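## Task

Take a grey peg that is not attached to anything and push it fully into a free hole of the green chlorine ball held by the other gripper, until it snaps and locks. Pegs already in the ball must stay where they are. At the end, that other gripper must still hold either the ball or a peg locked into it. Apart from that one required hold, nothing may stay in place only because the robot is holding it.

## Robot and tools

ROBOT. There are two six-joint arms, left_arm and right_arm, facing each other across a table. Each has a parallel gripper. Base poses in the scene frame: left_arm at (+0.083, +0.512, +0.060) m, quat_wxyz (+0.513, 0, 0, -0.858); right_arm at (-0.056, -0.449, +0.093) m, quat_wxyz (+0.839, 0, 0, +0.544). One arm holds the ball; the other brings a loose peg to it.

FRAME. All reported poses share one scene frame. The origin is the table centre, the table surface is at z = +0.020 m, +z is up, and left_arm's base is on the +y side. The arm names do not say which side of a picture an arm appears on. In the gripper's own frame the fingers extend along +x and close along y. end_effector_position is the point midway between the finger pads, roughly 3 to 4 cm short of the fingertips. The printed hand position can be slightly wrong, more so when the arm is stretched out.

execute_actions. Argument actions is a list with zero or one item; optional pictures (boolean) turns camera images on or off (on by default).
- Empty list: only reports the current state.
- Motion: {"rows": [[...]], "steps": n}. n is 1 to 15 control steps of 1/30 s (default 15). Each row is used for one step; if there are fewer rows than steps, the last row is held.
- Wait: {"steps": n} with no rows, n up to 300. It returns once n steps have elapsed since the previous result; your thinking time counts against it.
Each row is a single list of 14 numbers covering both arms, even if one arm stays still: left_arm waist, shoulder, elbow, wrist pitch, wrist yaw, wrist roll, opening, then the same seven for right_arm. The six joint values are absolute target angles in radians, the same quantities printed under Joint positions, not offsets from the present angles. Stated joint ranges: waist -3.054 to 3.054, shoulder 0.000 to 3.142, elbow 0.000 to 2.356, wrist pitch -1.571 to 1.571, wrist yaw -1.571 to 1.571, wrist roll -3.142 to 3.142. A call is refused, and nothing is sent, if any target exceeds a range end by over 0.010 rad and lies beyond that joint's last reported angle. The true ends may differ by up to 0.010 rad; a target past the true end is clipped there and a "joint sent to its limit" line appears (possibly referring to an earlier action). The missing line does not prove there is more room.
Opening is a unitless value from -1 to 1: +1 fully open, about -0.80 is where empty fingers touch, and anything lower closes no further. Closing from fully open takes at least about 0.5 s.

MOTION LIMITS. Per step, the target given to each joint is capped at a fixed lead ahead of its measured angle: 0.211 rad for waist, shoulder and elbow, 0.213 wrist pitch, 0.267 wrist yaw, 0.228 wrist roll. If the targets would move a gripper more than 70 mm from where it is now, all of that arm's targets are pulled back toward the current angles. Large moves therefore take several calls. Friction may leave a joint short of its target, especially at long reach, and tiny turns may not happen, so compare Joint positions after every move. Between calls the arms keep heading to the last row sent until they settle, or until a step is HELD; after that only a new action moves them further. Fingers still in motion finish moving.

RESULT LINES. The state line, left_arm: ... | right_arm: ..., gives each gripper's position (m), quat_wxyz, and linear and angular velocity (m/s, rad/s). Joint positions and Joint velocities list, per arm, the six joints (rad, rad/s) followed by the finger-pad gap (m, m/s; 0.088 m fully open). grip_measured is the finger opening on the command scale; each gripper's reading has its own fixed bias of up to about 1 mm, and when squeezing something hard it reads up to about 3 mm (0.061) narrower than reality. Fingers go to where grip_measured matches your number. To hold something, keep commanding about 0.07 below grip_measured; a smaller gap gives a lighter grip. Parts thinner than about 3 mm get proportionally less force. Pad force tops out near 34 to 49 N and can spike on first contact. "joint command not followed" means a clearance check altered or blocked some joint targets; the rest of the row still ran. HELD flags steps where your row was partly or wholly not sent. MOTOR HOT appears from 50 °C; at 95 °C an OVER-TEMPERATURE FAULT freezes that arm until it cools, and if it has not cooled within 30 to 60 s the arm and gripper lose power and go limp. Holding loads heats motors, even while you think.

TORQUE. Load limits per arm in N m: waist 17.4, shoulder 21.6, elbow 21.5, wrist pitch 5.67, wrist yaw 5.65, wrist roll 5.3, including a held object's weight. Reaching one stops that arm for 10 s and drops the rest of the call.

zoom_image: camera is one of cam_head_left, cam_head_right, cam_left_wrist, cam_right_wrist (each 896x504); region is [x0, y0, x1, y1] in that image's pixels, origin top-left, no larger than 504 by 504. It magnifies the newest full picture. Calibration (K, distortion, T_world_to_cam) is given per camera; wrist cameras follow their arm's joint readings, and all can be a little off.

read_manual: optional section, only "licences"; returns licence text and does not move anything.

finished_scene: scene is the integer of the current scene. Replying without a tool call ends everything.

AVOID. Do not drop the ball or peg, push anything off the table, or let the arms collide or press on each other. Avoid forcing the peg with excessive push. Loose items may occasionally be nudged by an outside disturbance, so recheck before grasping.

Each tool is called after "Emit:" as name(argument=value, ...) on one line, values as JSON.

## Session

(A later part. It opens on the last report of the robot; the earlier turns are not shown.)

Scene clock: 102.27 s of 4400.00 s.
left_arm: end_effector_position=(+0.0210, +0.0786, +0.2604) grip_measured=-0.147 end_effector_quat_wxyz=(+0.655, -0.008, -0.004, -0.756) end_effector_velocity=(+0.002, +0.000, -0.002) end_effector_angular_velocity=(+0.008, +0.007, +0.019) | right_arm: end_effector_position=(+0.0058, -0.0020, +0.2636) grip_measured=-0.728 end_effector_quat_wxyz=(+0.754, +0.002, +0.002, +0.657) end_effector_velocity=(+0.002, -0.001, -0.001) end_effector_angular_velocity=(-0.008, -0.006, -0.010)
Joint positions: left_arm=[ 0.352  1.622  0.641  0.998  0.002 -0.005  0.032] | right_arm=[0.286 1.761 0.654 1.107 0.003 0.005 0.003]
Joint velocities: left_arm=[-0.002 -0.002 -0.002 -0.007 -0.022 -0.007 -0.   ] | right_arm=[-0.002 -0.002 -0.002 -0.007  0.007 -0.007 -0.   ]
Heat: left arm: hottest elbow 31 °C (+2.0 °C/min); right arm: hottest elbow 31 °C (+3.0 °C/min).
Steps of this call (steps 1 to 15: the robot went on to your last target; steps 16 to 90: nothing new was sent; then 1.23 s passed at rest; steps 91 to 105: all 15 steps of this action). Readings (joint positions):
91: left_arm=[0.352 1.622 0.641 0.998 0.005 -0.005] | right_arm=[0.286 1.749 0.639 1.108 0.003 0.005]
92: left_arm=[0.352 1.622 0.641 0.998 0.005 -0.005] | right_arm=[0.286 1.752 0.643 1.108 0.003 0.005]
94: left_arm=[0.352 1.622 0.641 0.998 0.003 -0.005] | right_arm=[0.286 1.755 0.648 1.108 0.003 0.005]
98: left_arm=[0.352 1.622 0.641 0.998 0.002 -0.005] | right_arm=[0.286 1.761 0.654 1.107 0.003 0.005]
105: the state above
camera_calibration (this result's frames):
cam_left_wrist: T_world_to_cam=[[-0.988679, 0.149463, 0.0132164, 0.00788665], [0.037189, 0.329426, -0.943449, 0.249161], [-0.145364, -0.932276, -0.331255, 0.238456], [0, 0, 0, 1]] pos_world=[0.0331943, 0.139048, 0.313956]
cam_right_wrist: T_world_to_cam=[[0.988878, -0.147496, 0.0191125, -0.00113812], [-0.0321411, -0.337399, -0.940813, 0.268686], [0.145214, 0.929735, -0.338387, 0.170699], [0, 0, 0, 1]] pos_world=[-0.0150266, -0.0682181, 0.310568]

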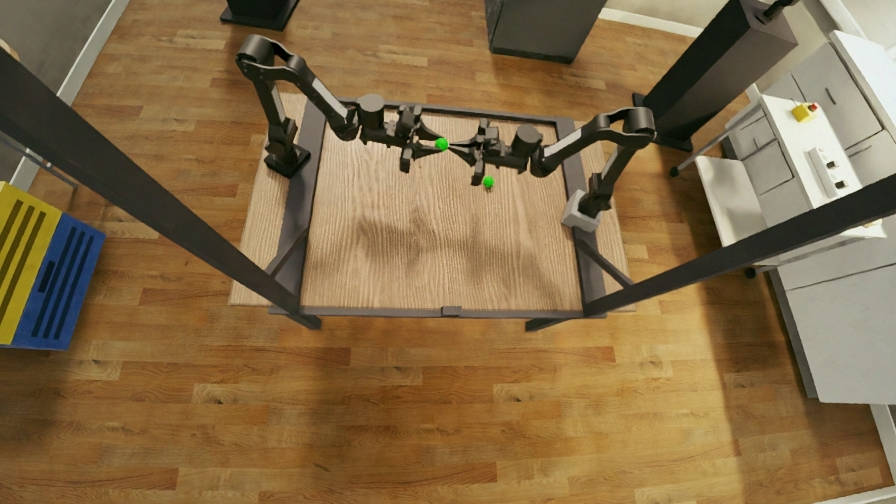

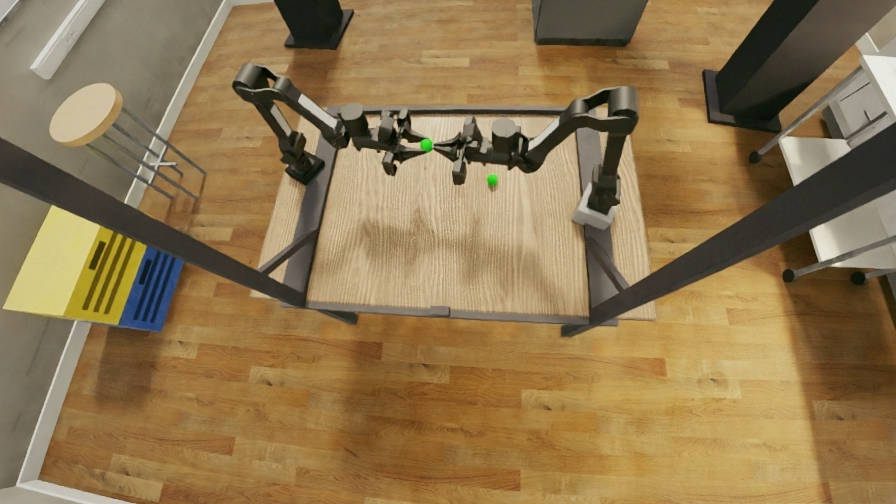

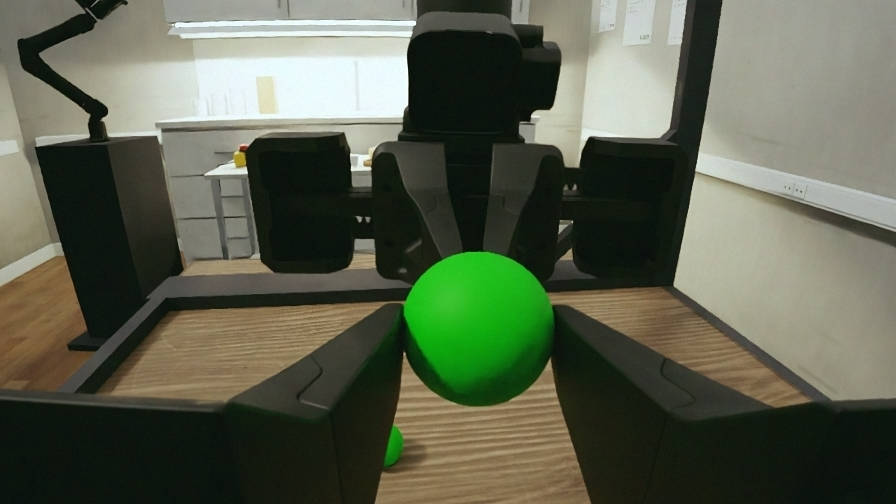

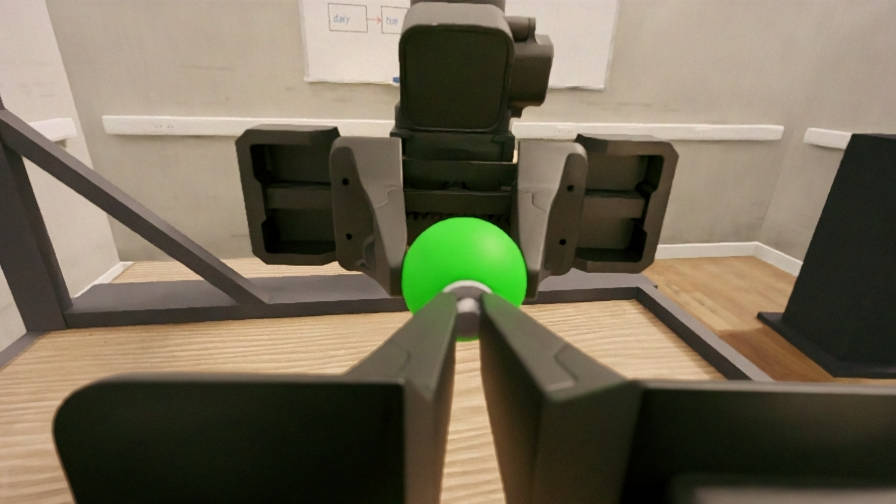

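Peg straightened. A bit more push with a loosened grip (tips on flange), then release and inspect.

Emit:
execute_actions(actions=[{"rows":[[0.352,1.648,0.695,1.0,0,-0.005,-0.22,0.289,1.792,0.73,1.108,0,0,-0.64]]}], pictures=false)

Emit:
execute_actions(actions=[{"rows":[[0.352,1.625,0.645,1.0,0,-0.005,-0.22,0.289,1.755,0.645,1.108,0,0,-0.55]],"steps":8}], pictures=false)

Emit:
execute_actions(actions=[{"rows":[[0.352,1.625,0.645,1.0,0,-0.005,-0.22,0.289,1.66,0.53,1.135,0,0,-0.55]]}])

Emit:
zoom_image(camera="cam_right_wrist", region=[370, 180, 570, 360])

Emit:
zoom_image(camera="cam_head_left", region=[420, 125, 470, 160])

Scene clock: 111.07 s of 4400.00 s.
left_arm: end_effector_position=(+0.0210, +0.0786, +0.2601) grip_measured=-0.147 end_effector_quat_wxyz=(+0.655, -0.008, -0.003, -0.756) end_effector_velocity=(+0.000, -0.000, +0.000) end_effector_angular_velocity=(+0.003, +0.007, +0.005) | right_arm: end_effector_position=(+0.0060, -0.0001, +0.2636) grip_measured=-0.646 end_effector_quat_wxyz=(+0.754, +0.002, +0.001, +0.657) end_effector_velocity=(-0.002, -0.001, -0.007) end_effector_angular_velocity=(-0.028, -0.004, +0.020)
Joint positions: left_arm=[ 0.352  1.622  0.641  0.997  0.002 -0.005  0.032] | right_arm=[0.286 1.768 0.661 1.107 0.003 0.005 0.007]
Joint velocities: left_arm=[-0.002 -0.002  0.002 -0.007 -0.007 -0.007 -0.   ] | right_arm=[-0.002 -0.002 -0.007 -0.022 -0.022 -0.007  0.   ]
Heat: left arm: hottest elbow 33 °C (+4.1 °C/min); right arm: hottest elbow 34 °C (+5.1 °C/min).
Steps of this call (steps 1 to 15: the robot went on to your last target; steps 16 to 90: nothing new was sent; then 5.30 s passed at rest; steps 91 to 105: all 15 steps of this action). Readings (joint positions):
91: left_arm=[0.352 1.622 0.641 0.998 0.002 -0.005] | right_arm=[0.286 1.763 0.656 1.107 0.003 0.005]
92: left_arm=[0.352 1.622 0.641 0.998 0.002 -0.005] | right_arm=[0.286 1.765 0.659 1.107 0.003 0.005]
94: left_arm=[0.352 1.622 0.641 0.997 0.002 -0.005] | right_arm=[0.286 1.766 0.660 1.107 0.003 0.005]
98: left_arm=[0.352 1.622 0.641 0.997 0.002 -0.005] | right_arm=[0.286 1.768 0.661 1.107 0.003 0.005]
105: the state above

Scene clock: 111.33 s of 4400.00 s.
left_arm: end_effector_position=(+0.0198, +0.0792, +0.2588) grip_measured=-0.147 end_effector_quat_wxyz=(+0.653, -0.006, -0.002, -0.757) end_effector_velocity=(-0.002, +0.001, +0.002) end_effector_angular_velocity=(-0.006, +0.008, -0.010) | right_arm: end_effector_position=(+0.0057, -0.0033, +0.2611) grip_measured=-0.558 end_effector_quat_wxyz=(+0.754, -0.000, +0.004, +0.657) end_effector_velocity=(-0.000, -0.002, -0.000) end_effector_angular_velocity=(+0.001, -0.008, +0.005)
Joint positions: left_arm=[ 0.35   1.622  0.638  0.996  0.005 -0.005  0.032] | right_arm=[0.286 1.761 0.647 1.107 0.003 0.005 0.012]
Joint velocities: left_arm=[-0.002 -0.002 -0.002  0.007  0.007 -0.007  0.   ] | right_arm=[-0.002 -0.002 -0.007  0.007 -0.007 -0.007  0.002]
Heat: left arm: hottest elbow 33 °C (+4.0 °C/min); right arm: hottest elbow 34 °C (+5.1 °C/min).
Steps of this call (steps 1 to 8: all 8 steps of this action). Readings (joint positions):
1: left_arm=[0.352 1.622 0.639 0.997 0.002 -0.005] | right_arm=[0.286 1.766 0.656 1.107 0.003 0.005]
2: left_arm=[0.351 1.622 0.638 0.997 0.003 -0.005] | right_arm=[0.286 1.764 0.652 1.107 0.003 0.005]
4: left_arm=[0.350 1.622 0.638 0.996 0.004 -0.005] | right_arm=[0.286 1.763 0.649 1.107 0.003 0.005]
8: the state above

Scene clock: 111.83 s of 4400.00 s.
left_arm: end_effector_position=(+0.0200, +0.0791, +0.2599) grip_measured=-0.147 end_effector_quat_wxyz=(+0.654, -0.008, -0.004, -0.757) end_effector_velocity=(-0.002, +0.001, -0.006) end_effector_angular_velocity=(+0.018, +0.005, -0.010) | right_arm: end_effector_position=(+0.0018, -0.0300, +0.2616) grip_measured=-0.554 end_effector_quat_wxyz=(+0.754, +0.000, +0.003, +0.657) end_effector_velocity=(-0.000, -0.001, +0.004) end_effector_angular_velocity=(+0.011, -0.009, +0.005)
Joint positions: left_arm=[ 0.35   1.622  0.639  1.     0.003 -0.005  0.032] | right_arm=[0.286 1.674 0.538 1.132 0.003 0.005 0.012]
Joint velocities: left_arm=[-0.002  0.002 -0.007 -0.007  0.007 -0.007 -0.   ] | right_arm=[-0.002 -0.007 -0.002  0.007 -0.007 -0.007 -0.   ]
Heat: left arm: hottest elbow 33 °C (+4.0 °C/min); right arm: hottest elbow 34 °C (+5.0 °C/min).
Steps of this call (steps 1 to 15: all 15 steps of this action). Readings (joint positions):
1: left_arm=[0.350 1.622 0.638 0.996 0.004 -0.005] | right_arm=[0.286 1.748 0.629 1.111 0.003 0.005]
2: left_arm=[0.350 1.622 0.639 0.997 0.003 -0.005] | right_arm=[0.286 1.727 0.601 1.117 0.003 0.005]
4: left_arm=[0.350 1.622 0.639 1.000 0.003 -0.005] | right_arm=[0.286 1.692 0.558 1.125 0.003 0.005]
8: left_arm=[0.350 1.622 0.639 1.000 0.003 -0.005] | right_arm=[0.286 1.675 0.542 1.131 0.003 0.005]
15: the state above
camera_calibration (this result's frames):
cam_left_wrist: T_world_to_cam=[[-0.988277, 0.152097, 0.0132135, 0.00661548], [0.0381259, 0.329681, -0.943322, 0.24847], [-0.147833, -0.93176, -0.331615, 0.238744], [0, 0, 0, 1]] pos_world=[0.032359, 0.13953, 0.313471]
cam_right_wrist: T_world_to_cam=[[0.988944, -0.147046, 0.0191607, -0.00129676], [-0.0324951, -0.340965, -0.939514, 0.256699], [0.144685, 0.928504, -0.341974, 0.197606], [0, 0, 0, 1]] pos_world=[-0.0189668, -0.0961437, 0.308774]

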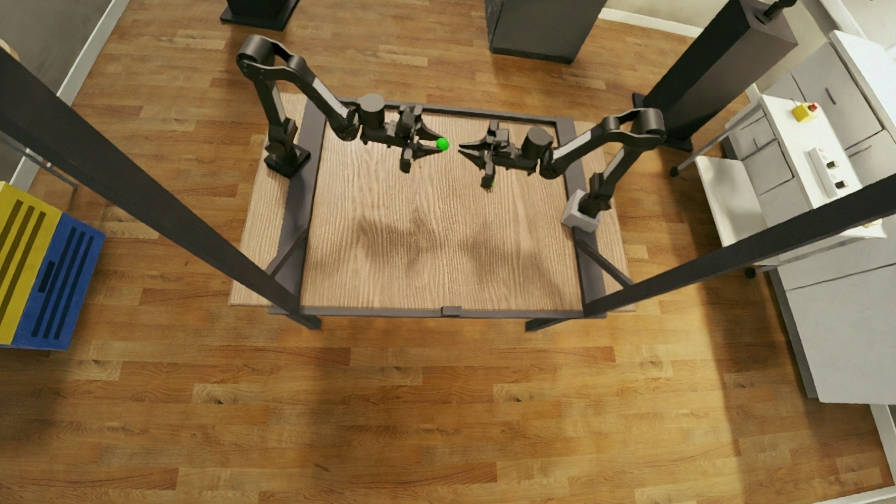

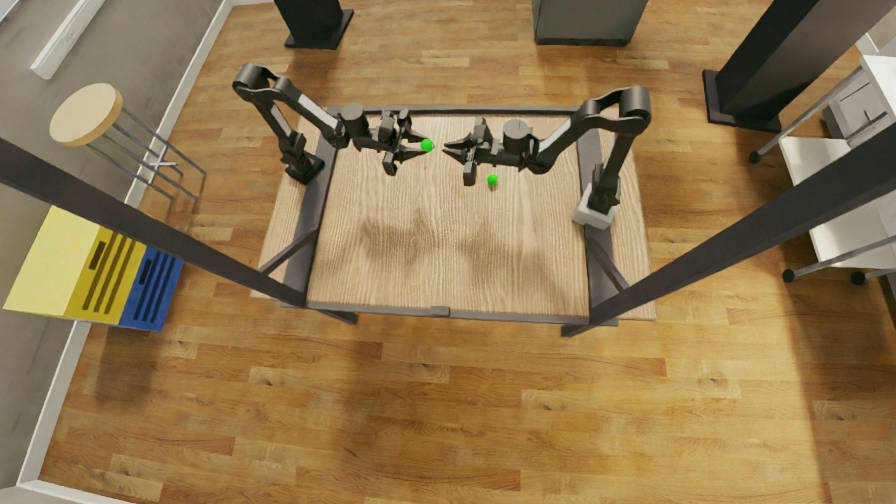

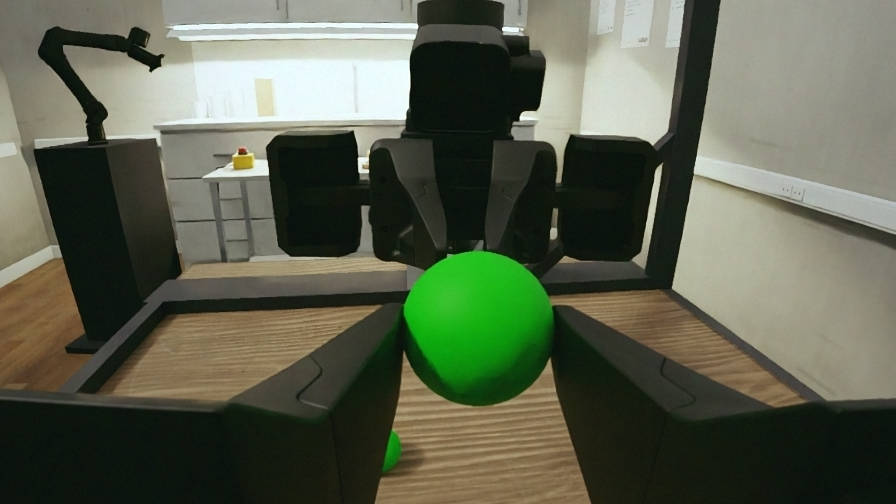

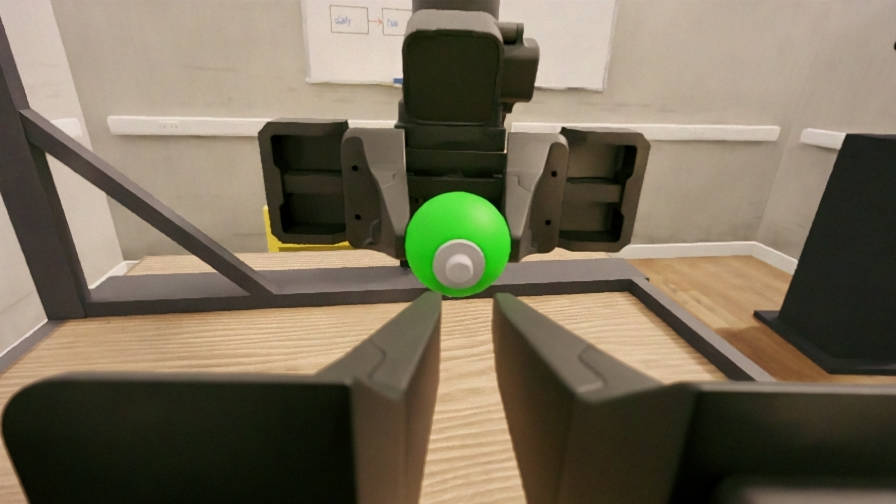

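Region (370, 180, 570, 360) of cam_right_wrist's 896x504 image, scaled by 2.520, with more detail than that image has; it fills the top 454 rows of this view, and the rest is white.

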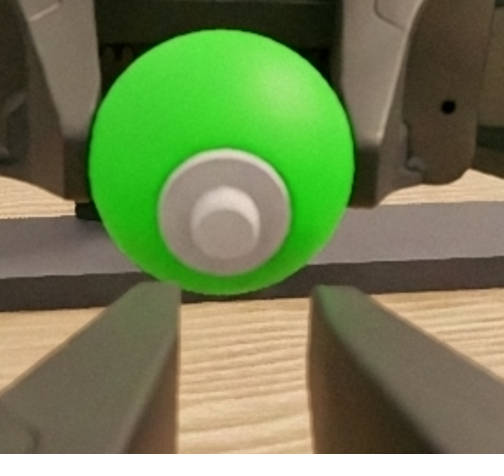

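Region (420, 125, 470, 160) of cam_head_left's 896x504 image, scaled by 10.080, with more detail than that image has; it fills the top 353 rows of this view, and the rest is white.

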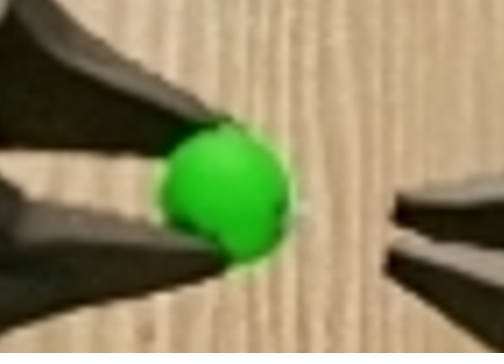

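Emit:
finished_scene(scene=1)

The scene is finished: the task was done.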